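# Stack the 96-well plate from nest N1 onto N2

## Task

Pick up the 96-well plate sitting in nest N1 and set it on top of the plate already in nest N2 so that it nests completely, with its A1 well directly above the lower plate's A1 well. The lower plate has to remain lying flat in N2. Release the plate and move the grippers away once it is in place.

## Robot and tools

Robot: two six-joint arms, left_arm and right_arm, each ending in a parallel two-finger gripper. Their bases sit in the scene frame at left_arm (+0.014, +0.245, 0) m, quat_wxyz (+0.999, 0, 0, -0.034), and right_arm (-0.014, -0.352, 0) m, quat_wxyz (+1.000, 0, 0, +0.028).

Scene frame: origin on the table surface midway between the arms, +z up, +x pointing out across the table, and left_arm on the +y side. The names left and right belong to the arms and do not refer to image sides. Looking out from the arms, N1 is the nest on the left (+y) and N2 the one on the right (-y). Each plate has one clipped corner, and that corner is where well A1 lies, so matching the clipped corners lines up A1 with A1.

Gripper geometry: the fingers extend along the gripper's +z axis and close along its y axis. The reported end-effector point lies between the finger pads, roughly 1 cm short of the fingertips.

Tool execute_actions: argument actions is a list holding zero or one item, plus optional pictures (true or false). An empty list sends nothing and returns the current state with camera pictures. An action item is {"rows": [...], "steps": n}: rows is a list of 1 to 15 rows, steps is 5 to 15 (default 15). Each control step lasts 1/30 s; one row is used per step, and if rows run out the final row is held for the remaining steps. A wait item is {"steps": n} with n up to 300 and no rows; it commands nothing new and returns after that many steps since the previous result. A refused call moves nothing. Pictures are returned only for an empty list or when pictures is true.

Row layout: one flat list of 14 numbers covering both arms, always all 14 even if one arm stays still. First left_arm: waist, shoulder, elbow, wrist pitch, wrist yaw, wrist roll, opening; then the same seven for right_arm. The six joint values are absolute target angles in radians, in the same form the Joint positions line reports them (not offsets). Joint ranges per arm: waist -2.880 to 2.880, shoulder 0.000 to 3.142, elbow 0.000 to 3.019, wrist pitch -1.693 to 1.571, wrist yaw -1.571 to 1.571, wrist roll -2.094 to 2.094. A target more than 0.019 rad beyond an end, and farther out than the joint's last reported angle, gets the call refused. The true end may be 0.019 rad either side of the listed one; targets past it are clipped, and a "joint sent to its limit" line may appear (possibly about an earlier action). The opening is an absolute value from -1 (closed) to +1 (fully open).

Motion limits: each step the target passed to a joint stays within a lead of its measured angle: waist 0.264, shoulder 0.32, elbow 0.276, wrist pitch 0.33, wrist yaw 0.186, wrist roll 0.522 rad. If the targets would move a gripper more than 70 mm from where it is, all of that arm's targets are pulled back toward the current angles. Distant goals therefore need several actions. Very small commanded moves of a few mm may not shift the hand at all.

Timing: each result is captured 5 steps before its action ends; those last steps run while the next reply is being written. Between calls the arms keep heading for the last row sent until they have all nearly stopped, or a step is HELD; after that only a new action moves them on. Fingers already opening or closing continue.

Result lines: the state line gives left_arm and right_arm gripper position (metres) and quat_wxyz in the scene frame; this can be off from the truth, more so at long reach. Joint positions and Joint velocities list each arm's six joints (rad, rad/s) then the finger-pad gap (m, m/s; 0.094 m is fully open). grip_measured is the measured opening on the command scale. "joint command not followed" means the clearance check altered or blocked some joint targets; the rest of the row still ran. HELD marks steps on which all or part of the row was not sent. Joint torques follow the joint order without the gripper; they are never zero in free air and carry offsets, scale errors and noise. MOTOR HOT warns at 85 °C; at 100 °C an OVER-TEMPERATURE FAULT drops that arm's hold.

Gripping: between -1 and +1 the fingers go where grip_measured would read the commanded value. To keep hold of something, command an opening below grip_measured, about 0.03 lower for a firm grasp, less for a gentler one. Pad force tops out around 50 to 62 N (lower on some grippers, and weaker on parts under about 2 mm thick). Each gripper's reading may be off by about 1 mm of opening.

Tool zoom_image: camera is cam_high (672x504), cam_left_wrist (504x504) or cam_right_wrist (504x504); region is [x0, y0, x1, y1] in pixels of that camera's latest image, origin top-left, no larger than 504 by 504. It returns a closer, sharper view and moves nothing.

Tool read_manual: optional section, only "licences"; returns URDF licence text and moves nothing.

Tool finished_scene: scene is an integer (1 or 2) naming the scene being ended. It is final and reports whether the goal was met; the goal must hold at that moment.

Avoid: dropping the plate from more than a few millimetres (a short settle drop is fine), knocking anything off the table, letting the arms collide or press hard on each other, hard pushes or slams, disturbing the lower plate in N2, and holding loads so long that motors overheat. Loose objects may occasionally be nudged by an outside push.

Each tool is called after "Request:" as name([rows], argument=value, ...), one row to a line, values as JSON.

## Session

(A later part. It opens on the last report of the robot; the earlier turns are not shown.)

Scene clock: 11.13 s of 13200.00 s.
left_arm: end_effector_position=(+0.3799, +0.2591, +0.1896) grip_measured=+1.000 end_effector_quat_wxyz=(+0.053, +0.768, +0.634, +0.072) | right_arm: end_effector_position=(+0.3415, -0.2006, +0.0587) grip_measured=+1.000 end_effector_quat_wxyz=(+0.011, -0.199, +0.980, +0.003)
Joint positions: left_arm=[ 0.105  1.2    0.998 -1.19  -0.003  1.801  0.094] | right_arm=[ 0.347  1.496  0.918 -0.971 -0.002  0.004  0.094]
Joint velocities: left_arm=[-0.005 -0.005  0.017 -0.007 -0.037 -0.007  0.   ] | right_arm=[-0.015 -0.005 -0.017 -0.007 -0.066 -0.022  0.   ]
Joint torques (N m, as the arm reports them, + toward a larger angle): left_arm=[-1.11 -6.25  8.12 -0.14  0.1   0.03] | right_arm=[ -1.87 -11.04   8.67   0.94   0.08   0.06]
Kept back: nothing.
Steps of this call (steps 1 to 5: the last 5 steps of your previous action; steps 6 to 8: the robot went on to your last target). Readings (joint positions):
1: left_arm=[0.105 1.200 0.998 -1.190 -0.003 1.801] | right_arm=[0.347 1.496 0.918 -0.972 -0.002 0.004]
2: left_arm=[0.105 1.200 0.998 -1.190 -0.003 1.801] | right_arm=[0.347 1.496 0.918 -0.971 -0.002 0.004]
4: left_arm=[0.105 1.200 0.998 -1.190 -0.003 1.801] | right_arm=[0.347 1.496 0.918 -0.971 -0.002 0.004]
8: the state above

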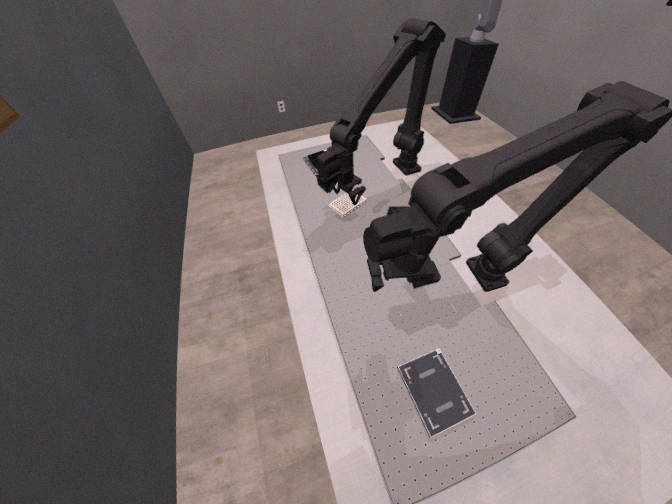

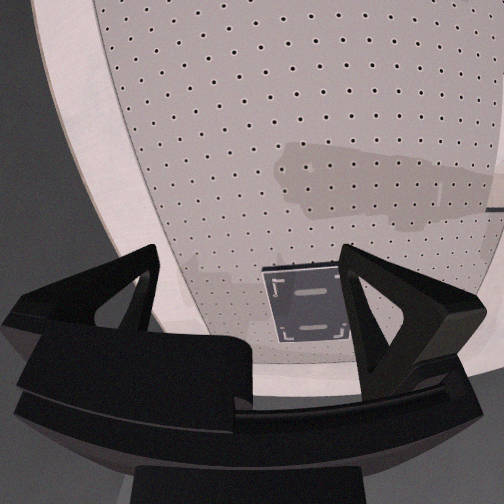

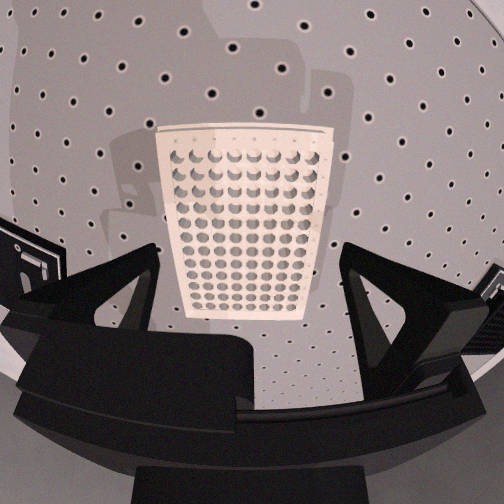

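Request:
execute_actions([
  {"rows":[[0.1,1.2,1,-1.2,0,1.8,1,0.362,1.51,0.895,-0.94,0,0.01,1]],"steps":9},
])

Request:
execute_actions([
  {"rows":[[0.1,1.2,1,-1.2,0,1.8,1,0.36,1.538,0.884,-0.909,0,0.01,1]]},
], pictures=true)

Scene clock: 12.00 s of 13200.00 s.
left_arm: end_effector_position=(+0.3799, +0.2591, +0.1896) grip_measured=+1.000 end_effector_quat_wxyz=(+0.053, +0.768, +0.634, +0.072) | right_arm: end_effector_position=(+0.3366, -0.2008, +0.0524) grip_measured=+1.000 end_effector_quat_wxyz=(+0.010, -0.201, +0.980, +0.003)
Joint positions: left_arm=[ 0.105  1.2    0.998 -1.19  -0.003  1.801  0.094] | right_arm=[ 0.352  1.496  0.899 -0.953 -0.002  0.004  0.094]
Joint velocities: left_arm=[-0.005 -0.015 -0.007 -0.002 -0.051  0.095  0.   ] | right_arm=[ 0.044 -0.015 -0.159  0.007 -0.037 -0.022  0.   ]
Joint torques (N m, as the arm reports them, + toward a larger angle): left_arm=[-1.13 -6.3   8.12 -0.16  0.11  0.03] | right_arm=[ -2.4  -10.13   8.39   1.01   0.09   0.07]
Steps of this call (steps 1 to 15: the robot went on to your last target; steps 16 to 22: nothing new was sent; steps 23 to 26: the first 4 steps of this action). Readings (joint positions):
23: left_arm=[0.105 1.200 0.998 -1.190 -0.003 1.801] | right_arm=[0.348 1.496 0.915 -0.965 -0.002 0.004]
24: left_arm=[0.105 1.200 0.998 -1.190 -0.003 1.801] | right_arm=[0.349 1.496 0.910 -0.958 -0.002 0.004]
26: the state above

Scene clock: 12.50 s of 13200.00 s.
left_arm: end_effector_position=(+0.3799, +0.2591, +0.1896) grip_measured=+1.000 end_effector_quat_wxyz=(+0.053, +0.768, +0.634, +0.072) | right_arm: end_effector_position=(+0.3336, -0.2005, +0.0373) grip_measured=+1.000 end_effector_quat_wxyz=(+0.004, -0.203, +0.979, +0.002)
Joint positions: left_arm=[ 0.105  1.2    0.998 -1.19  -0.003  1.801  0.094] | right_arm=[ 0.356  1.524  0.881 -0.92  -0.002  0.004  0.094]
Joint velocities: left_arm=[-0.005 -0.015 -0.002 -0.007 -0.022 -0.051  0.   ] | right_arm=[-0.005 -0.005 -0.002 -0.007 -0.022 -0.007  0.   ]
Joint torques (N m, as the arm reports them, + toward a larger angle): left_arm=[-1.07 -6.22  8.11 -0.16  0.1   0.03] | right_arm=[-1.92 -9.45  7.99  0.95  0.12  0.05]
Steps of this call (steps 1 to 5: the last 5 steps of your previous action; steps 6 to 15: the first 10 steps of this action). Readings (joint positions):
6: left_arm=[0.105 1.200 0.998 -1.190 -0.003 1.801] | right_arm=[0.356 1.498 0.889 -0.945 -0.002 0.004]
7: left_arm=[0.105 1.200 0.998 -1.190 -0.003 1.801] | right_arm=[0.356 1.501 0.888 -0.935 -0.002 0.004]
9: left_arm=[0.105 1.200 0.998 -1.190 -0.003 1.801] | right_arm=[0.356 1.511 0.887 -0.924 -0.002 0.004]
13: left_arm=[0.105 1.200 0.998 -1.190 -0.003 1.801] | right_arm=[0.356 1.523 0.882 -0.920 -0.002 0.004]
15: the state above

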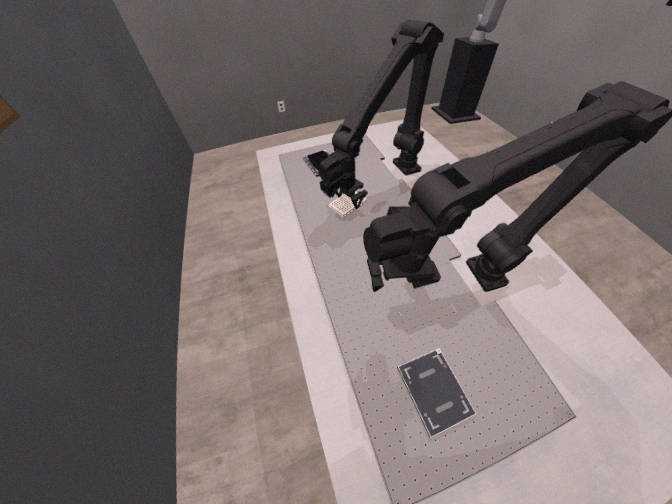

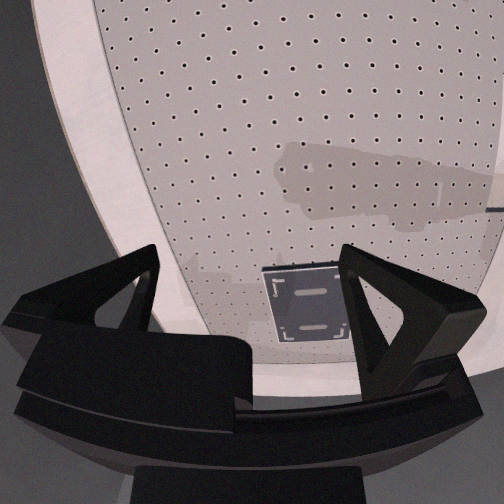

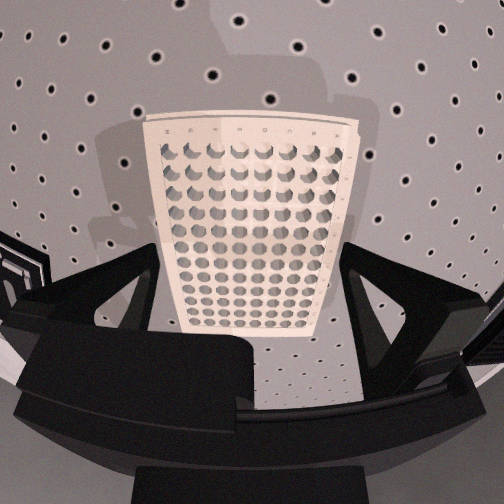

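Request:
execute_actions([
  {"rows":[[0.1,1.2,1,-1.2,0,1.8,1,0.356,1.553,0.89,-0.909,0,0.02,1]],"steps":11},
])

Request:
execute_actions([
  {"rows":[[0.1,1.2,1,-1.2,0,1.8,1,0.356,1.535,0.89,-0.909,0,0.02,0.86],[0.1,1.2,1,-1.2,0,1.8,1,0.356,1.535,0.89,-0.909,0,0.02,0.81],[0.1,1.2,1,-1.2,0,1.8,1,0.356,1.535,0.89,-0.909,0,0.02,0.77],[0.1,1.2,1,-1.2,0,1.8,1,0.356,1.535,0.89,-0.909,0,0.02,0.69]],"steps":12},
], pictures=true)

Scene clock: 12.93 s of 13200.00 s.
left_arm: end_effector_position=(+0.3799, +0.2591, +0.1896) grip_measured=+1.000 end_effector_quat_wxyz=(+0.053, +0.768, +0.634, +0.072) | right_arm: end_effector_position=(+0.3329, -0.2008, +0.0337) grip_measured=+1.000 end_effector_quat_wxyz=(-0.001, -0.201, +0.980, +0.001)
Joint positions: left_arm=[ 0.105  1.2    0.998 -1.19  -0.003  1.801  0.094] | right_arm=[ 0.356  1.533  0.881 -0.919 -0.002  0.007  0.094]
Joint velocities: left_arm=[ 0.005 -0.015 -0.002 -0.007  0.022  0.037  0.   ] | right_arm=[-0.005  0.024 -0.007 -0.002  0.007  0.022  0.   ]
Joint torques (N m, as the arm reports them, + toward a larger angle): left_arm=[-1.1  -6.29  8.11 -0.16  0.1   0.03] | right_arm=[-2.44 -9.46  8.47  0.91  0.1   0.14]
Steps of this call (steps 1 to 5: the last 5 steps of your previous action; steps 6 to 7: the robot went on to your last target; steps 8 to 13: the first 6 steps of this action). Readings (joint positions):
8: left_arm=[0.105 1.200 0.998 -1.190 -0.003 1.801] | right_arm=[0.356 1.524 0.881 -0.920 -0.002 0.004]
9: left_arm=[0.105 1.200 0.998 -1.190 -0.003 1.801] | right_arm=[0.356 1.526 0.881 -0.919 -0.002 0.005]
11: left_arm=[0.105 1.200 0.998 -1.190 -0.003 1.801] | right_arm=[0.356 1.530 0.881 -0.919 -0.002 0.006]
13: the state above

Scene clock: 13.33 s of 13200.00 s.
left_arm: end_effector_position=(+0.3799, +0.2591, +0.1896) grip_measured=+1.000 end_effector_quat_wxyz=(+0.053, +0.768, +0.634, +0.072) | right_arm: end_effector_position=(+0.3328, -0.2009, +0.0332) grip_measured=+0.743 end_effector_quat_wxyz=(-0.001, -0.200, +0.980, +0.001)
Joint positions: left_arm=[ 0.105  1.2    0.998 -1.19  -0.003  1.801  0.094] | right_arm=[ 0.356  1.535  0.881 -0.919 -0.002  0.009  0.082]
Joint velocities: left_arm=[ 0.015 -0.015 -0.002  0.002 -0.007 -0.022  0.   ] | right_arm=[ 0.005 -0.005  0.027  0.007 -0.007 -0.066 -0.   ]
Joint torques (N m, as the arm reports them, + toward a larger angle): left_arm=[-1.1  -6.24  8.09 -0.18  0.1   0.03] | right_arm=[ -2.21 -11.39   8.4    0.91   0.09   0.1 ]
Steps of this call (steps 1 to 5: the last 5 steps of your previous action; steps 6 to 12: the first 7 steps of this action). Readings (joint positions):
6: left_arm=[0.105 1.200 0.998 -1.190 -0.003 1.801] | right_arm=[0.356 1.535 0.881 -0.919 -0.002 0.008]
7: left_arm=[0.105 1.200 0.998 -1.190 -0.003 1.801] | right_arm=[0.356 1.535 0.881 -0.919 -0.002 0.008]
9: left_arm=[0.105 1.200 0.998 -1.190 -0.003 1.801] | right_arm=[0.356 1.535 0.881 -0.919 -0.002 0.009]
12: the state above

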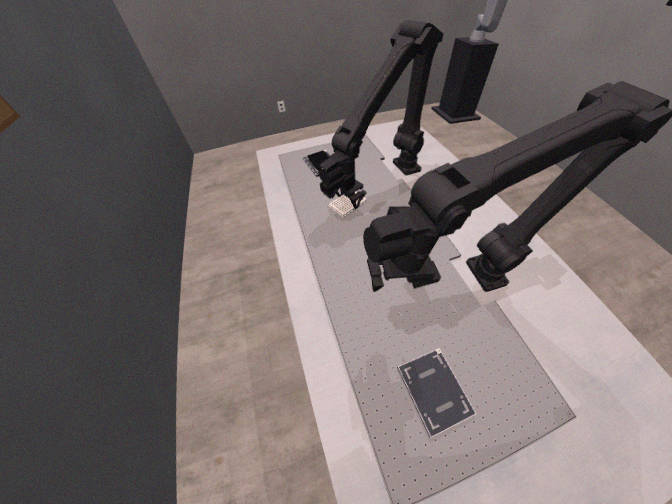

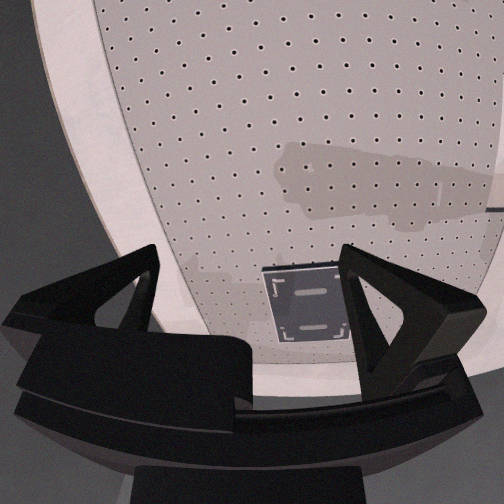

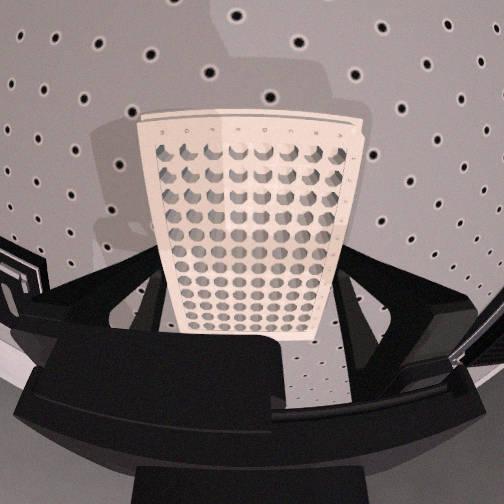

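Request:
execute_actions([
  {"rows":[[0.1,1.2,1,-1.2,0,1.8,1,0.356,1.49,0.92,-0.94,0,0.02,0.69],[0.1,1.2,1,-1.2,0,1.8,1,0.356,1.48,0.93,-0.96,0,0.02,0.69],[0.1,1.2,1,-1.2,0,1.8,1,0.356,1.46,0.95,-0.98,0,0.02,0.69],[0.1,1.2,1,-1.2,0,1.8,1,0.356,1.44,0.97,-1,0,0.02,0.69],[0.1,1.2,1,-1.2,0,1.8,1,0.34,1.43,0.99,-1.03,0,0.1,0.69],[0.1,1.2,1,-1.2,0,1.8,1,0.3,1.42,1.01,-1.06,0,0.2,0.69],[0.1,1.2,1,-1.2,0,1.8,1,0.2,1.42,1.01,-1.06,0,0.4,0.69]],"steps":11},
])

Request:
execute_actions([
  {"rows":[[0.1,1.2,1,-1.2,0,1.8,1,-0.447,1.42,1.01,-1.06,0,1.049,0.69]]},
])

Request:
execute_actions([
  {"rows":[[0.1,1.2,1,-1.2,0,1.8,1,-0.447,1.49,0.978,-1.02,0,1.049,0.69]]},
])

Request:
execute_actions([
  {"rows":[[0.1,1.2,1,-1.2,0,1.8,1,-0.447,1.524,0.966,-0.993,0,1.049,0.69]]},
], pictures=true)

Request:
zoom_image(camera="cam_right_wrist", region=[100,60,400,350])

Scene clock: 13.97 s of 13200.00 s.
left_arm: end_effector_position=(+0.3799, +0.2591, +0.1896) grip_measured=+1.000 end_effector_quat_wxyz=(+0.053, +0.768, +0.634, +0.072) | right_arm: end_effector_position=(+0.3306, -0.2036, +0.0574) grip_measured=+0.743 end_effector_quat_wxyz=(-0.009, -0.178, +0.984, -0.001)
Joint positions: left_arm=[ 0.105  1.2    0.998 -1.19  -0.003  1.801  0.094] | right_arm=[ 0.352  1.495  0.913 -1.006 -0.002  0.049  0.082]
Joint velocities: left_arm=[-0.005 -0.015 -0.002  0.002 -0.007 -0.007  0.   ] | right_arm=[-0.151 -0.376  0.432 -0.672 -0.007  0.784  0.   ]
Joint torques (N m, as the arm reports them, + toward a larger angle): left_arm=[-1.18 -6.17  8.1  -0.16  0.1   0.03] | right_arm=[ -5.08 -15.51  13.86   0.59   0.1    0.12]
Steps of this call (steps 1 to 5: the last 5 steps of your previous action; steps 6 to 13: the robot went on to your last target; steps 14 to 19: the first 6 steps of this action). Readings (joint positions):
14: left_arm=[0.105 1.200 0.998 -1.190 -0.003 1.801] | right_arm=[0.356 1.534 0.881 -0.922 -0.002 0.009]
15: left_arm=[0.105 1.200 0.998 -1.190 -0.003 1.801] | right_arm=[0.356 1.532 0.881 -0.929 -0.002 0.009]
17: left_arm=[0.105 1.200 0.998 -1.190 -0.003 1.801] | right_arm=[0.356 1.518 0.889 -0.961 -0.002 0.009]
19: the state above

Scene clock: 14.47 s of 13200.00 s.
left_arm: end_effector_position=(+0.3799, +0.2591, +0.1896) grip_measured=+1.000 end_effector_quat_wxyz=(+0.053, +0.768, +0.634, +0.072) | right_arm: end_effector_position=(+0.3687, -0.4654, +0.1039) grip_measured=+0.744 end_effector_quat_wxyz=(+0.037, +0.529, +0.848, +0.012)
Joint positions: left_arm=[ 0.105  1.2    0.998 -1.19  -0.003  1.801  0.094] | right_arm=[-0.344  1.431  0.981 -1.044 -0.004  0.829  0.082]
Joint velocities: left_arm=[ 0.005 -0.005 -0.002 -0.002 -0.081  0.022  0.   ] | right_arm=[-1.88  -0.015  0.027  0.012 -0.022  1.458  0.   ]
Joint torques (N m, as the arm reports them, + toward a larger angle): left_arm=[-1.12 -6.21  8.11 -0.16  0.11  0.03] | right_arm=[ -1.3  -11.88  11.46   0.06   0.27   0.09]
Steps of this call (steps 1 to 5: the last 5 steps of your previous action; steps 6 to 15: the first 10 steps of this action). Readings (joint positions):
6: left_arm=[0.105 1.200 0.998 -1.190 -0.003 1.801] | right_arm=[0.187 1.434 0.979 -1.044 -0.005 0.325]
7: left_arm=[0.105 1.200 0.998 -1.190 -0.003 1.801] | right_arm=[0.145 1.431 0.981 -1.044 -0.006 0.389]
9: left_arm=[0.105 1.200 0.998 -1.190 -0.003 1.801] | right_arm=[0.037 1.431 0.981 -1.044 -0.006 0.518]
13: left_arm=[0.105 1.200 0.998 -1.190 -0.003 1.801] | right_arm=[-0.214 1.431 0.981 -1.044 -0.005 0.737]
15: the state above

Scene clock: 14.97 s of 13200.00 s.
left_arm: end_effector_position=(+0.3799, +0.2591, +0.1896) grip_measured=+1.000 end_effector_quat_wxyz=(+0.053, +0.768, +0.634, +0.072) | right_arm: end_effector_position=(+0.3529, -0.5019, +0.0809) grip_measured=+0.744 end_effector_quat_wxyz=(+0.014, +0.650, +0.760, +0.004)
Joint positions: left_arm=[ 0.105  1.2    0.998 -1.19  -0.003  1.801  0.094] | right_arm=[-0.441  1.483  0.971 -1.03   0.002  1.031  0.082]
Joint velocities: left_arm=[ 0.005 -0.015  0.002 -0.017  0.022  0.022  0.   ] | right_arm=[-0.005 -0.005 -0.017  0.002  0.022 -0.022  0.   ]
Joint torques (N m, as the arm reports them, + toward a larger angle): left_arm=[-1.15 -6.22  8.1  -0.16  0.1   0.03] | right_arm=[ -2.61 -10.65   9.05   0.94   0.02   0.14]
Steps of this call (steps 1 to 5: the last 5 steps of your previous action; steps 6 to 15: the first 10 steps of this action). Readings (joint positions):
6: left_arm=[0.105 1.200 0.998 -1.190 -0.003 1.801] | right_arm=[-0.504 1.434 0.980 -1.047 0.006 0.986]
7: left_arm=[0.105 1.200 0.998 -1.190 -0.003 1.801] | right_arm=[-0.493 1.440 0.980 -1.041 0.006 0.997]
9: left_arm=[0.105 1.200 0.998 -1.190 -0.003 1.801] | right_arm=[-0.467 1.458 0.980 -1.034 0.004 1.011]
13: left_arm=[0.105 1.200 0.998 -1.190 -0.003 1.801] | right_arm=[-0.441 1.482 0.973 -1.030 0.002 1.026]
15: the state above

Scene clock: 15.47 s of 13200.00 s.
left_arm: end_effector_position=(+0.3799, +0.2591, +0.1896) grip_measured=+1.000 end_effector_quat_wxyz=(+0.053, +0.768, +0.634, +0.072) | right_arm: end_effector_position=(+0.3533, -0.5021, +0.0670) grip_measured=+0.744 end_effector_quat_wxyz=(+0.008, +0.653, +0.758, +0.002)
Joint positions: left_arm=[ 0.105  1.2    0.998 -1.19  -0.003  1.801  0.094] | right_arm=[-0.441  1.511  0.961 -1.004  0.002  1.037  0.082]
Joint velocities: left_arm=[-0.005  0.005  0.002  0.002 -0.007  0.037  0.   ] | right_arm=[-0.005 -0.015 -0.012  0.002  0.022  0.007 -0.   ]
Joint torques (N m, as the arm reports them, + toward a larger angle): left_arm=[-1.09 -6.25  8.1  -0.15  0.1   0.03] | right_arm=[ -2.89 -10.32   8.78   0.88   0.01   0.13]
Steps of this call (steps 1 to 5: the last 5 steps of your previous action; steps 6 to 15: the first 10 steps of this action). Readings (joint positions):
6: left_arm=[0.105 1.200 0.998 -1.190 -0.003 1.801] | right_arm=[-0.441 1.484 0.970 -1.024 0.002 1.036]
7: left_arm=[0.105 1.200 0.998 -1.190 -0.003 1.801] | right_arm=[-0.441 1.487 0.969 -1.017 0.002 1.036]
9: left_arm=[0.105 1.200 0.998 -1.190 -0.003 1.801] | right_arm=[-0.441 1.497 0.968 -1.008 0.002 1.037]
13: left_arm=[0.105 1.200 0.998 -1.190 -0.003 1.801] | right_arm=[-0.441 1.511 0.962 -1.004 0.002 1.037]
15: the state above

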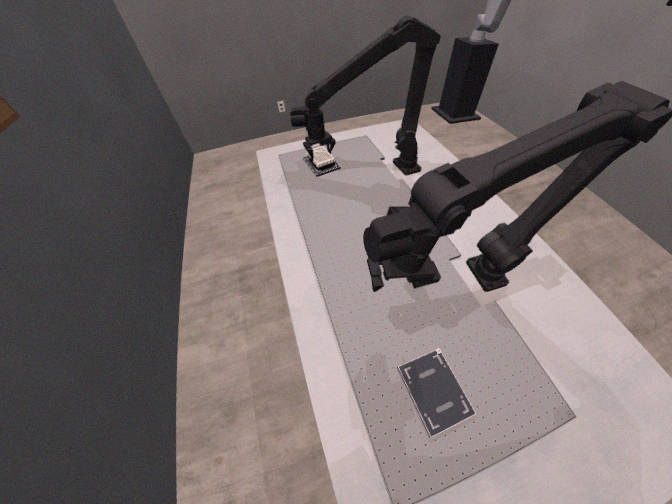

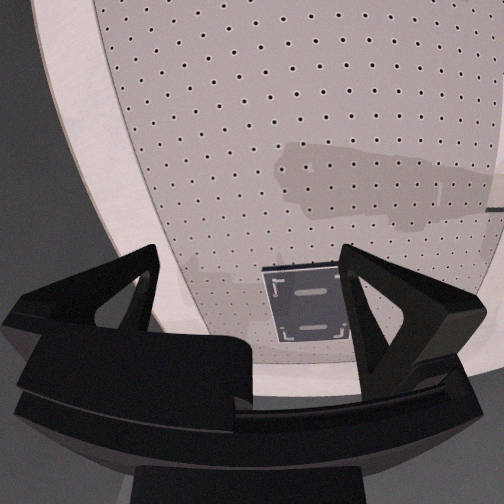

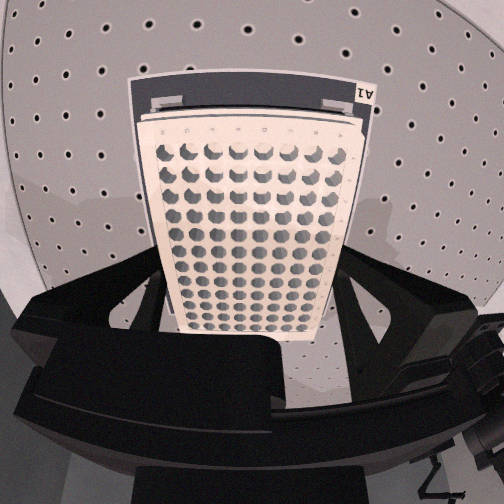

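Region (100, 60, 400, 350) of cam_right_wrist's 504x504 image, scaled by 1.680, with more detail than that image has; it fills the top 487 rows of this view, and the rest is white.

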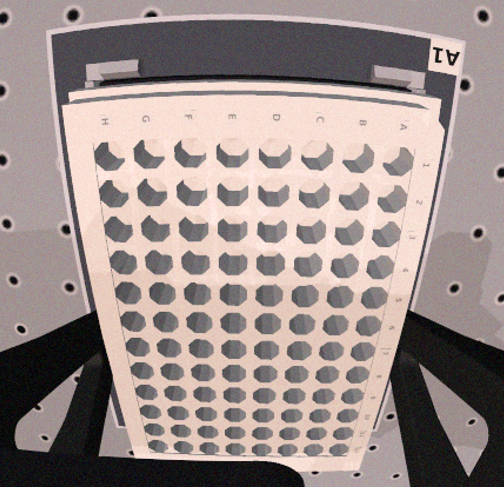

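Request:
execute_actions([
  {"rows":[[0.1,1.2,1,-1.2,0,1.8,1,-0.441,1.541,0.97,-0.993,-0.006,1.049,0.69]]},
], pictures=true)

Request:
zoom_image(camera="cam_right_wrist", region=[100,60,400,350])

Scene clock: 15.97 s of 13200.00 s.
left_arm: end_effector_position=(+0.3799, +0.2591, +0.1896) grip_measured=+1.000 end_effector_quat_wxyz=(+0.053, +0.768, +0.634, +0.072) | right_arm: end_effector_position=(+0.3528, -0.5011, +0.0621) grip_measured=+0.744 end_effector_quat_wxyz=(+0.001, +0.653, +0.757, +0.002)
Joint positions: left_arm=[ 0.105  1.2    0.998 -1.19  -0.003  1.801  0.094] | right_arm=[-0.441  1.525  0.961 -1.004 -0.002  1.038  0.082]
Joint velocities: left_arm=[-0.015  0.005  0.007 -0.002 -0.037 -0.007  0.   ] | right_arm=[ 0.005 -0.005 -0.037  0.012  0.007 -0.007  0.001]
Joint torques (N m, as the arm reports them, + toward a larger angle): left_arm=[-1.16 -6.27  8.12 -0.18  0.1   0.03] | right_arm=[ -2.35 -10.18   8.95   0.93  -0.06   0.12]
Steps of this call (steps 1 to 5: the last 5 steps of your previous action; steps 6 to 15: the first 10 steps of this action). Readings (joint positions):
6: left_arm=[0.105 1.200 0.998 -1.190 -0.003 1.801] | right_arm=[-0.441 1.512 0.961 -1.004 -0.000 1.037]
7: left_arm=[0.105 1.200 0.998 -1.190 -0.003 1.801] | right_arm=[-0.441 1.514 0.961 -1.004 -0.002 1.037]
9: left_arm=[0.105 1.200 0.998 -1.190 -0.003 1.801] | right_arm=[-0.441 1.518 0.961 -1.004 -0.002 1.037]
13: left_arm=[0.105 1.200 0.998 -1.190 -0.003 1.801] | right_arm=[-0.441 1.525 0.961 -1.004 -0.002 1.037]
15: the state above

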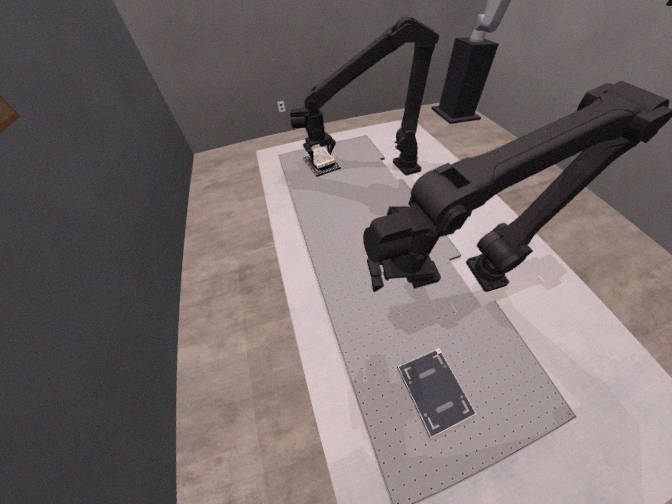

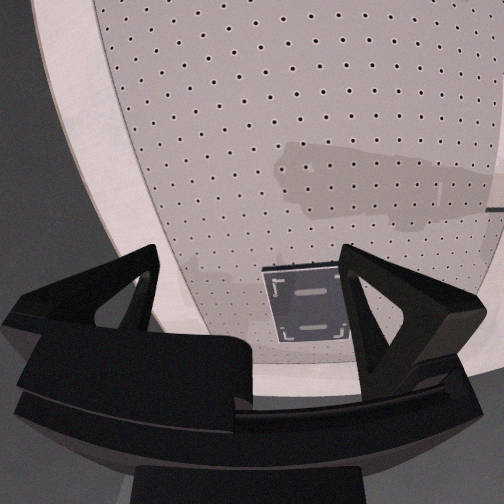

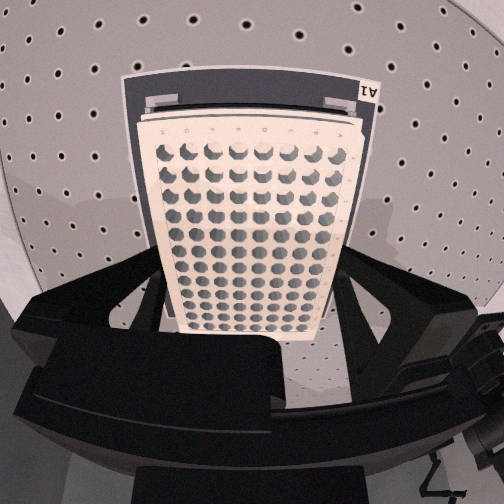

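Region (100, 60, 400, 350) of cam_right_wrist's 504x504 image, scaled by 1.680, with more detail than that image has; it fills the top 487 rows of this view, and the rest is white.

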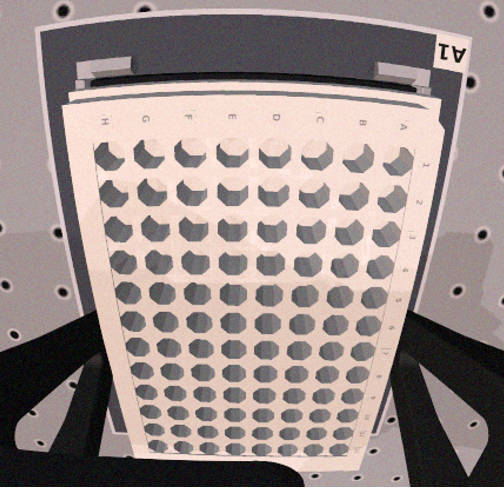

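Request:
execute_actions([
  {"rows":[[0.1,1.2,1,-1.2,0,1.8,1,-0.441,1.56,0.97,-0.988,-0.002,1.049,0.69]]},
])

Request:
execute_actions([
  {"rows":[[0.1,1.2,1,-1.2,0,1.8,1,-0.441,1.575,0.97,-0.995,-0.002,1.04,0.69]],"steps":11},
], pictures=true)

Request:
zoom_image(camera="cam_right_wrist", region=[100,60,400,350])

Scene clock: 16.53 s of 13200.00 s.
left_arm: end_effector_position=(+0.3799, +0.2591, +0.1896) grip_measured=+1.000 end_effector_quat_wxyz=(+0.053, +0.768, +0.634, +0.072) | right_arm: end_effector_position=(+0.3537, -0.5014, +0.0589) grip_measured=+0.744 end_effector_quat_wxyz=(+0.000, +0.653, +0.757, +0.002)
Joint positions: left_arm=[ 0.105  1.2    0.998 -1.19  -0.003  1.801  0.094] | right_arm=[-0.441  1.533  0.961 -0.997 -0.003  1.038  0.082]
Joint velocities: left_arm=[ 0.005  0.005  0.007 -0.012 -0.037 -0.007  0.   ] | right_arm=[ 0.015  0.005  0.012  0.017 -0.037 -0.022  0.001]
Joint torques (N m, as the arm reports them, + toward a larger angle): left_arm=[-1.05 -6.25  8.12 -0.17  0.1   0.03] | right_arm=[-1.8  -9.34  8.79  0.9   0.13  0.1 ]
Steps of this call (steps 1 to 5: the last 5 steps of your previous action; steps 6 to 7: the robot went on to your last target; steps 8 to 17: the first 10 steps of this action). Readings (joint positions):
8: left_arm=[0.105 1.200 0.998 -1.190 -0.003 1.801] | right_arm=[-0.441 1.526 0.961 -1.003 -0.002 1.038]
9: left_arm=[0.105 1.200 0.998 -1.190 -0.003 1.801] | right_arm=[-0.441 1.529 0.961 -1.001 -0.002 1.038]
11: left_arm=[0.105 1.200 0.998 -1.190 -0.003 1.801] | right_arm=[-0.441 1.533 0.961 -0.999 -0.003 1.038]
15: left_arm=[0.105 1.200 0.998 -1.190 -0.003 1.801] | right_arm=[-0.441 1.533 0.961 -0.997 -0.003 1.038]
17: the state above

Scene clock: 16.90 s of 13200.00 s.
left_arm: end_effector_position=(+0.3799, +0.2591, +0.1896) grip_measured=+1.000 end_effector_quat_wxyz=(+0.053, +0.768, +0.634, +0.072) | right_arm: end_effector_position=(+0.3537, -0.5014, +0.0589) grip_measured=+0.744 end_effector_quat_wxyz=(+0.000, +0.653, +0.757, +0.002)
Joint positions: left_arm=[ 0.105  1.2    0.998 -1.19  -0.003  1.801  0.094] | right_arm=[-0.441  1.533  0.961 -0.997 -0.003  1.038  0.082]
Joint velocities: left_arm=[-0.005 -0.005 -0.002  0.007 -0.007  0.022  0.   ] | right_arm=[-0.005  0.005  0.002  0.007 -0.066 -0.051 -0.   ]
Joint torques (N m, as the arm reports them, + toward a larger angle): left_arm=[-1.15 -6.25  8.1  -0.17  0.11  0.03] | right_arm=[-2.2  -7.83  8.84  0.58  0.09  0.03]
Steps of this call (steps 1 to 5: the last 5 steps of your previous action; steps 6 to 11: the first 6 steps of this action). Readings (joint positions):
6: left_arm=[0.105 1.200 0.998 -1.190 -0.003 1.801] | right_arm=[-0.441 1.533 0.961 -0.997 -0.003 1.038]
7: left_arm=[0.105 1.200 0.998 -1.190 -0.003 1.801] | right_arm=[-0.441 1.533 0.961 -0.997 -0.003 1.038]
9: left_arm=[0.105 1.200 0.998 -1.190 -0.003 1.801] | right_arm=[-0.441 1.533 0.961 -0.997 -0.003 1.038]
11: the state above

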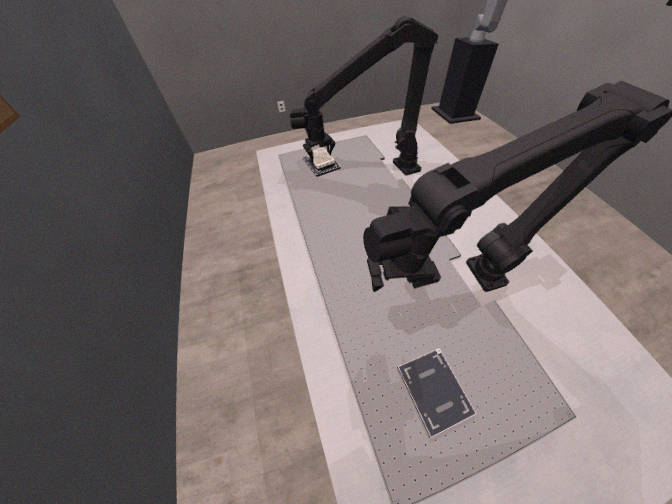

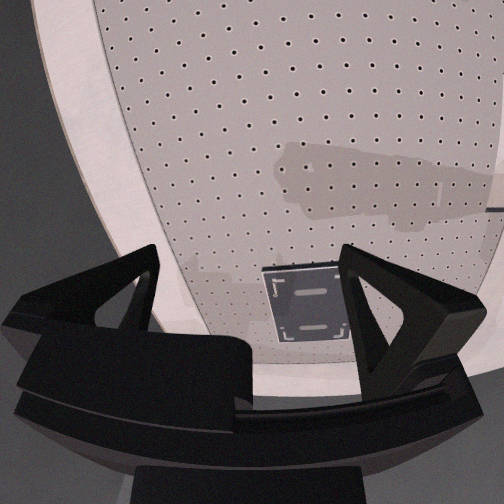

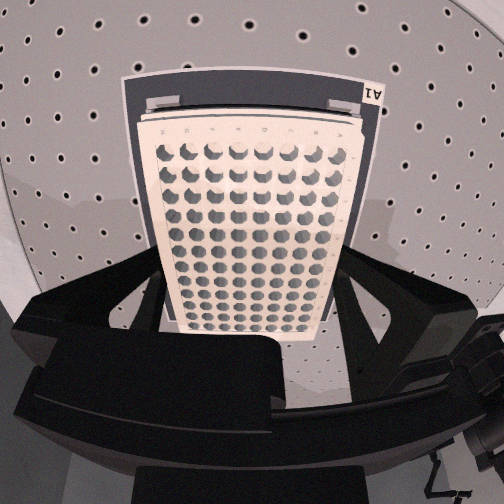

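Region (100, 60, 400, 350) of cam_right_wrist's 504x504 image, scaled by 1.680, with more detail than that image has; it fills the top 487 rows of this view, and the rest is white.

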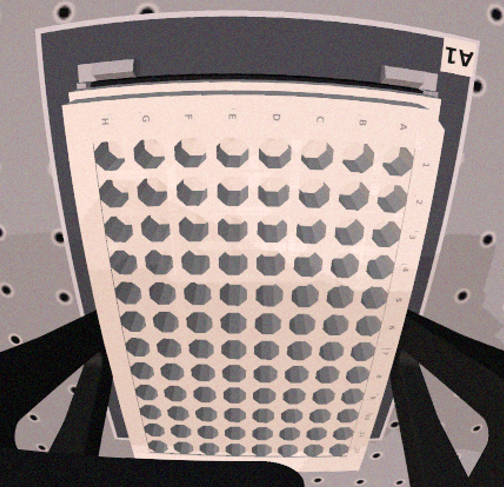

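The plate is about 1 mm too far out, so I'm sliding it back radially under light pressure.

Request:
execute_actions([
  {"rows":[[0.1,1.2,1,-1.2,0,1.8,1,-0.441,1.56,0.965,-1.026,0,1.04,0.69]],"steps":13},
])

Request:
execute_actions([
  {"rows":[[0.1,1.2,1,-1.2,0,1.8,1,-0.441,1.575,0.965,-1.01,0,1.04,0.69]],"steps":11},
], pictures=true)

Request:
zoom_image(camera="cam_right_wrist", region=[100,60,400,350])

Scene clock: 17.40 s of 13200.00 s.
left_arm: end_effector_position=(+0.3799, +0.2591, +0.1896) grip_measured=+1.000 end_effector_quat_wxyz=(+0.053, +0.768, +0.634, +0.072) | right_arm: end_effector_position=(+0.3524, -0.5009, +0.0589) grip_measured=+0.744 end_effector_quat_wxyz=(-0.003, +0.653, +0.757, +0.001)
Joint positions: left_arm=[ 0.105  1.2    0.998 -1.19  -0.003  1.801  0.094] | right_arm=[-0.441  1.533  0.961 -1.003 -0.003  1.038  0.082]
Joint velocities: left_arm=[ 0.005 -0.015  0.002  0.007 -0.051  0.066  0.   ] | right_arm=[ 0.005 -0.005 -0.027 -0.012 -0.037  0.007  0.   ]
Joint torques (N m, as the arm reports them, + toward a larger angle): left_arm=[-1.1  -6.23  8.1  -0.17  0.1   0.03] | right_arm=[-2.58 -9.23  8.48 -0.39  0.22  0.04]
Steps of this call (steps 1 to 5: the last 5 steps of your previous action; steps 6 to 7: the robot went on to your last target; steps 8 to 15: the first 8 steps of this action). Readings (joint positions):
8: left_arm=[0.105 1.200 0.998 -1.190 -0.003 1.801] | right_arm=[-0.441 1.533 0.961 -1.000 -0.003 1.038]
9: left_arm=[0.105 1.200 0.998 -1.190 -0.003 1.801] | right_arm=[-0.441 1.533 0.961 -1.002 -0.003 1.038]
11: left_arm=[0.105 1.200 0.998 -1.190 -0.003 1.801] | right_arm=[-0.441 1.533 0.961 -1.003 -0.003 1.038]
15: the state above

Scene clock: 17.77 s of 13200.00 s.
left_arm: end_effector_position=(+0.3799, +0.2591, +0.1896) grip_measured=+1.000 end_effector_quat_wxyz=(+0.053, +0.768, +0.634, +0.072) | right_arm: end_effector_position=(+0.3523, -0.5009, +0.0588) grip_measured=+0.744 end_effector_quat_wxyz=(-0.003, +0.653, +0.757, +0.001)
Joint positions: left_arm=[ 0.105  1.2    0.998 -1.19  -0.003  1.801  0.094] | right_arm=[-0.441  1.533  0.961 -1.003 -0.003  1.038  0.082]
Joint velocities: left_arm=[-0.024  0.005  0.002 -0.002 -0.037  0.037  0.   ] | right_arm=[-0.005 -0.015  0.002 -0.007  0.007 -0.007  0.001]
Joint torques (N m, as the arm reports them, + toward a larger angle): left_arm=[-1.06 -6.26  8.11 -0.14  0.1   0.03] | right_arm=[-2.06 -8.33  8.41  0.29  0.21  0.03]
Steps of this call (steps 1 to 5: the last 5 steps of your previous action; steps 6 to 11: the first 6 steps of this action). Readings (joint positions):
6: left_arm=[0.105 1.200 0.998 -1.190 -0.003 1.801] | right_arm=[-0.441 1.533 0.961 -1.003 -0.003 1.038]
7: left_arm=[0.105 1.200 0.998 -1.190 -0.003 1.801] | right_arm=[-0.441 1.533 0.961 -1.003 -0.003 1.038]
9: left_arm=[0.105 1.200 0.998 -1.190 -0.003 1.801] | right_arm=[-0.441 1.533 0.961 -1.003 -0.003 1.038]
11: the state above

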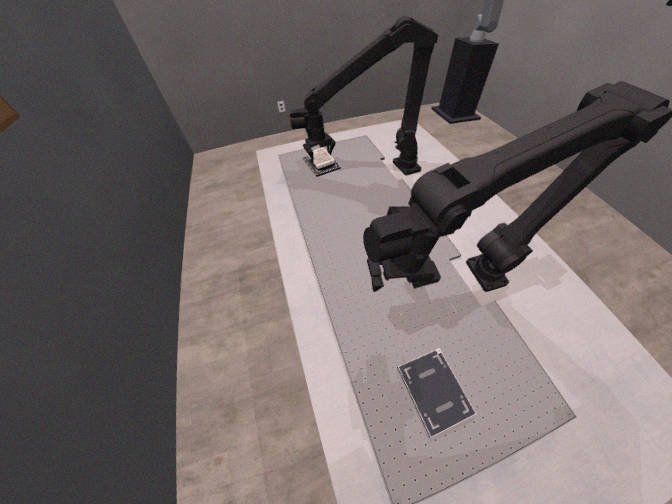

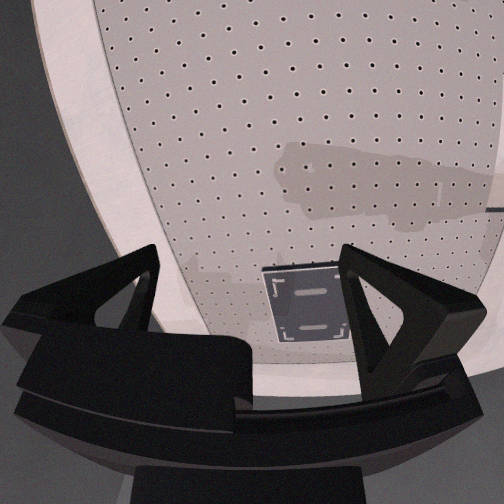

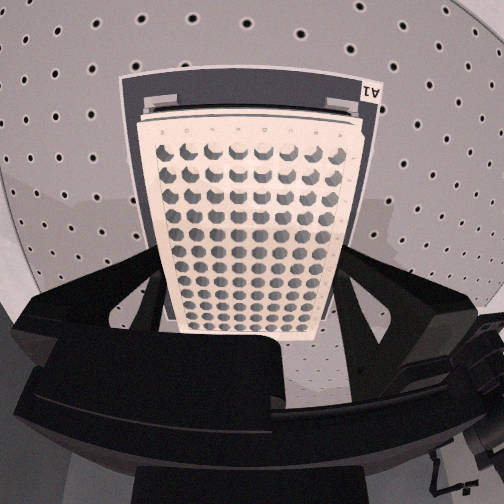

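Region (100, 60, 400, 350) of cam_right_wrist's 504x504 image, scaled by 1.680, with more detail than that image has; it fills the top 487 rows of this view, and the rest is white.

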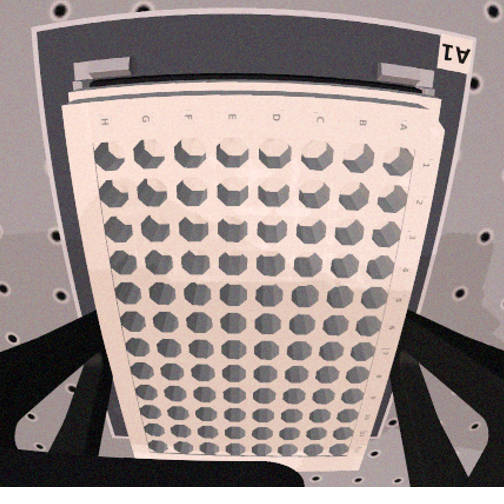

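It is now centred. Next is the push test in all four directions.

Request:
execute_actions([
  {"rows":[[0.1,1.2,1,-1.2,0,1.8,1,-0.441,1.55,0.96,-1.04,0,1.04,0.69]],"steps":10},
])

Request:
execute_actions([
  {"rows":[[0.1,1.2,1,-1.2,0,1.8,1,-0.441,1.55,0.965,-0.96,0,1.04,0.69]],"steps":10},
])

Request:
execute_actions([
  {"rows":[[0.1,1.2,1,-1.2,0,1.8,1,-0.467,1.55,0.965,-1.01,0.01,1.04,0.69]],"steps":10},
])

Request:
execute_actions([
  {"rows":[[0.1,1.2,1,-1.2,0,1.8,1,-0.415,1.55,0.965,-1.002,-0.01,1.04,0.69]],"steps":12},
])

Scene clock: 18.10 s of 13200.00 s.
left_arm: end_effector_position=(+0.3799, +0.2591, +0.1896) grip_measured=+1.000 end_effector_quat_wxyz=(+0.053, +0.768, +0.634, +0.072) | right_arm: end_effector_position=(+0.3512, -0.5004, +0.0588) grip_measured=+0.744 end_effector_quat_wxyz=(-0.005, +0.653, +0.757, -0.000)
Joint positions: left_arm=[ 0.105  1.2    0.998 -1.19  -0.003  1.801  0.094] | right_arm=[-0.441  1.533  0.961 -1.008 -0.003  1.038  0.082]
Joint velocities: left_arm=[-0.015 -0.005 -0.027 -0.002 -0.095  0.037  0.   ] | right_arm=[-0.015 -0.024 -0.002 -0.027 -0.037  0.022 -0.   ]
Joint torques (N m, as the arm reports them, + toward a larger angle): left_arm=[-1.11 -6.25  8.1  -0.17  0.1   0.03] | right_arm=[ -2.2  -10.15   7.81  -0.78   0.22   0.04]
Steps of this call (steps 1 to 5: the last 5 steps of your previous action; steps 6 to 10: the first 5 steps of this action). Readings (joint positions):
6: left_arm=[0.105 1.200 0.998 -1.190 -0.003 1.801] | right_arm=[-0.441 1.533 0.961 -1.005 -0.003 1.038]
7: left_arm=[0.105 1.200 0.998 -1.190 -0.003 1.801] | right_arm=[-0.441 1.533 0.961 -1.008 -0.003 1.038]
9: left_arm=[0.105 1.200 0.998 -1.190 -0.003 1.801] | right_arm=[-0.441 1.533 0.961 -1.008 -0.003 1.038]
10: the state above

Scene clock: 18.43 s of 13200.00 s.
left_arm: end_effector_position=(+0.3799, +0.2591, +0.1896) grip_measured=+1.000 end_effector_quat_wxyz=(+0.053, +0.768, +0.634, +0.072) | right_arm: end_effector_position=(+0.3546, -0.5018, +0.0588) grip_measured=+0.744 end_effector_quat_wxyz=(+0.002, +0.653, +0.757, +0.002)
Joint positions: left_arm=[ 0.105  1.2    0.998 -1.19  -0.003  1.801  0.094] | right_arm=[-0.441  1.533  0.961 -0.993 -0.003  1.038  0.082]
Joint velocities: left_arm=[ 0.005 -0.005 -0.007 -0.017  0.037 -0.139  0.   ] | right_arm=[-0.015 -0.005 -0.002  0.012 -0.051  0.037 -0.   ]
Joint torques (N m, as the arm reports them, + toward a larger angle): left_arm=[-1.13 -6.25  8.12 -0.15  0.1   0.03] | right_arm=[ -1.89 -10.07   8.38   1.9    0.22   0.05]
Steps of this call (steps 1 to 5: the last 5 steps of your previous action; steps 6 to 10: the first 5 steps of this action). Readings (joint positions):
6: left_arm=[0.105 1.200 0.998 -1.190 -0.003 1.801] | right_arm=[-0.441 1.533 0.961 -1.000 -0.003 1.038]
7: left_arm=[0.105 1.200 0.998 -1.190 -0.003 1.801] | right_arm=[-0.441 1.533 0.961 -0.995 -0.003 1.038]
9: left_arm=[0.105 1.200 0.998 -1.190 -0.003 1.801] | right_arm=[-0.441 1.533 0.961 -0.993 -0.003 1.038]
10: the state above

Scene clock: 18.77 s of 13200.00 s.
left_arm: end_effector_position=(+0.3799, +0.2591, +0.1896) grip_measured=+1.000 end_effector_quat_wxyz=(+0.053, +0.768, +0.634, +0.072) | right_arm: end_effector_position=(+0.3530, -0.5027, +0.0588) grip_measured=+0.744 end_effector_quat_wxyz=(-0.000, +0.654, +0.756, +0.002)
Joint positions: left_arm=[ 0.105  1.2    0.998 -1.19  -0.003  1.801  0.094] | right_arm=[-0.445  1.533  0.961 -0.998 -0.004  1.038  0.082]
Joint velocities: left_arm=[-0.015 -0.015 -0.007  0.012 -0.022 -0.051  0.   ] | right_arm=[-0.005 -0.015  0.007  0.007  0.022  0.051 -0.   ]
Joint torques (N m, as the arm reports them, + toward a larger angle): left_arm=[-1.1  -6.24  8.12 -0.14  0.1   0.03] | right_arm=[ -3.89 -10.39   8.41   0.06   0.72   0.03]
Steps of this call (steps 1 to 5: the last 5 steps of your previous action; steps 6 to 10: the first 5 steps of this action). Readings (joint positions):
6: left_arm=[0.105 1.200 0.998 -1.190 -0.003 1.801] | right_arm=[-0.443 1.533 0.961 -0.997 -0.002 1.038]
7: left_arm=[0.105 1.200 0.998 -1.190 -0.003 1.801] | right_arm=[-0.444 1.533 0.961 -0.998 -0.003 1.038]
9: left_arm=[0.105 1.200 0.998 -1.190 -0.003 1.801] | right_arm=[-0.445 1.533 0.961 -0.998 -0.004 1.038]
10: the state above

Scene clock: 19.17 s of 13200.00 s.
left_arm: end_effector_position=(+0.3799, +0.2591, +0.1896) grip_measured=+1.000 end_effector_quat_wxyz=(+0.053, +0.768, +0.634, +0.072) | right_arm: end_effector_position=(+0.3541, -0.4999, +0.0588) grip_measured=+0.744 end_effector_quat_wxyz=(-0.000, +0.652, +0.758, +0.002)
Joint positions: left_arm=[ 0.105  1.2    0.998 -1.19  -0.003  1.801  0.094] | right_arm=[-0.437  1.533  0.961 -0.998 -0.003  1.039  0.082]
Joint velocities: left_arm=[-0.005 -0.005 -0.012  0.002 -0.051  0.007  0.   ] | right_arm=[ 0.005 -0.005 -0.027 -0.017 -0.007 -0.095 -0.   ]
Joint torques (N m, as the arm reports them, + toward a larger angle): left_arm=[-1.19 -6.27  8.11 -0.16  0.1   0.02] | right_arm=[ -0.75 -10.51   8.39   0.34  -0.22   0.03]
Steps of this call (steps 1 to 5: the last 5 steps of your previous action; steps 6 to 12: the first 7 steps of this action). Readings (joint positions):
6: left_arm=[0.105 1.200 0.998 -1.190 -0.003 1.801] | right_arm=[-0.443 1.533 0.961 -0.998 -0.006 1.038]
7: left_arm=[0.105 1.200 0.998 -1.190 -0.003 1.801] | right_arm=[-0.441 1.533 0.961 -0.998 -0.006 1.039]
9: left_arm=[0.105 1.200 0.998 -1.190 -0.003 1.801] | right_arm=[-0.438 1.533 0.961 -0.998 -0.004 1.039]
12: the state above


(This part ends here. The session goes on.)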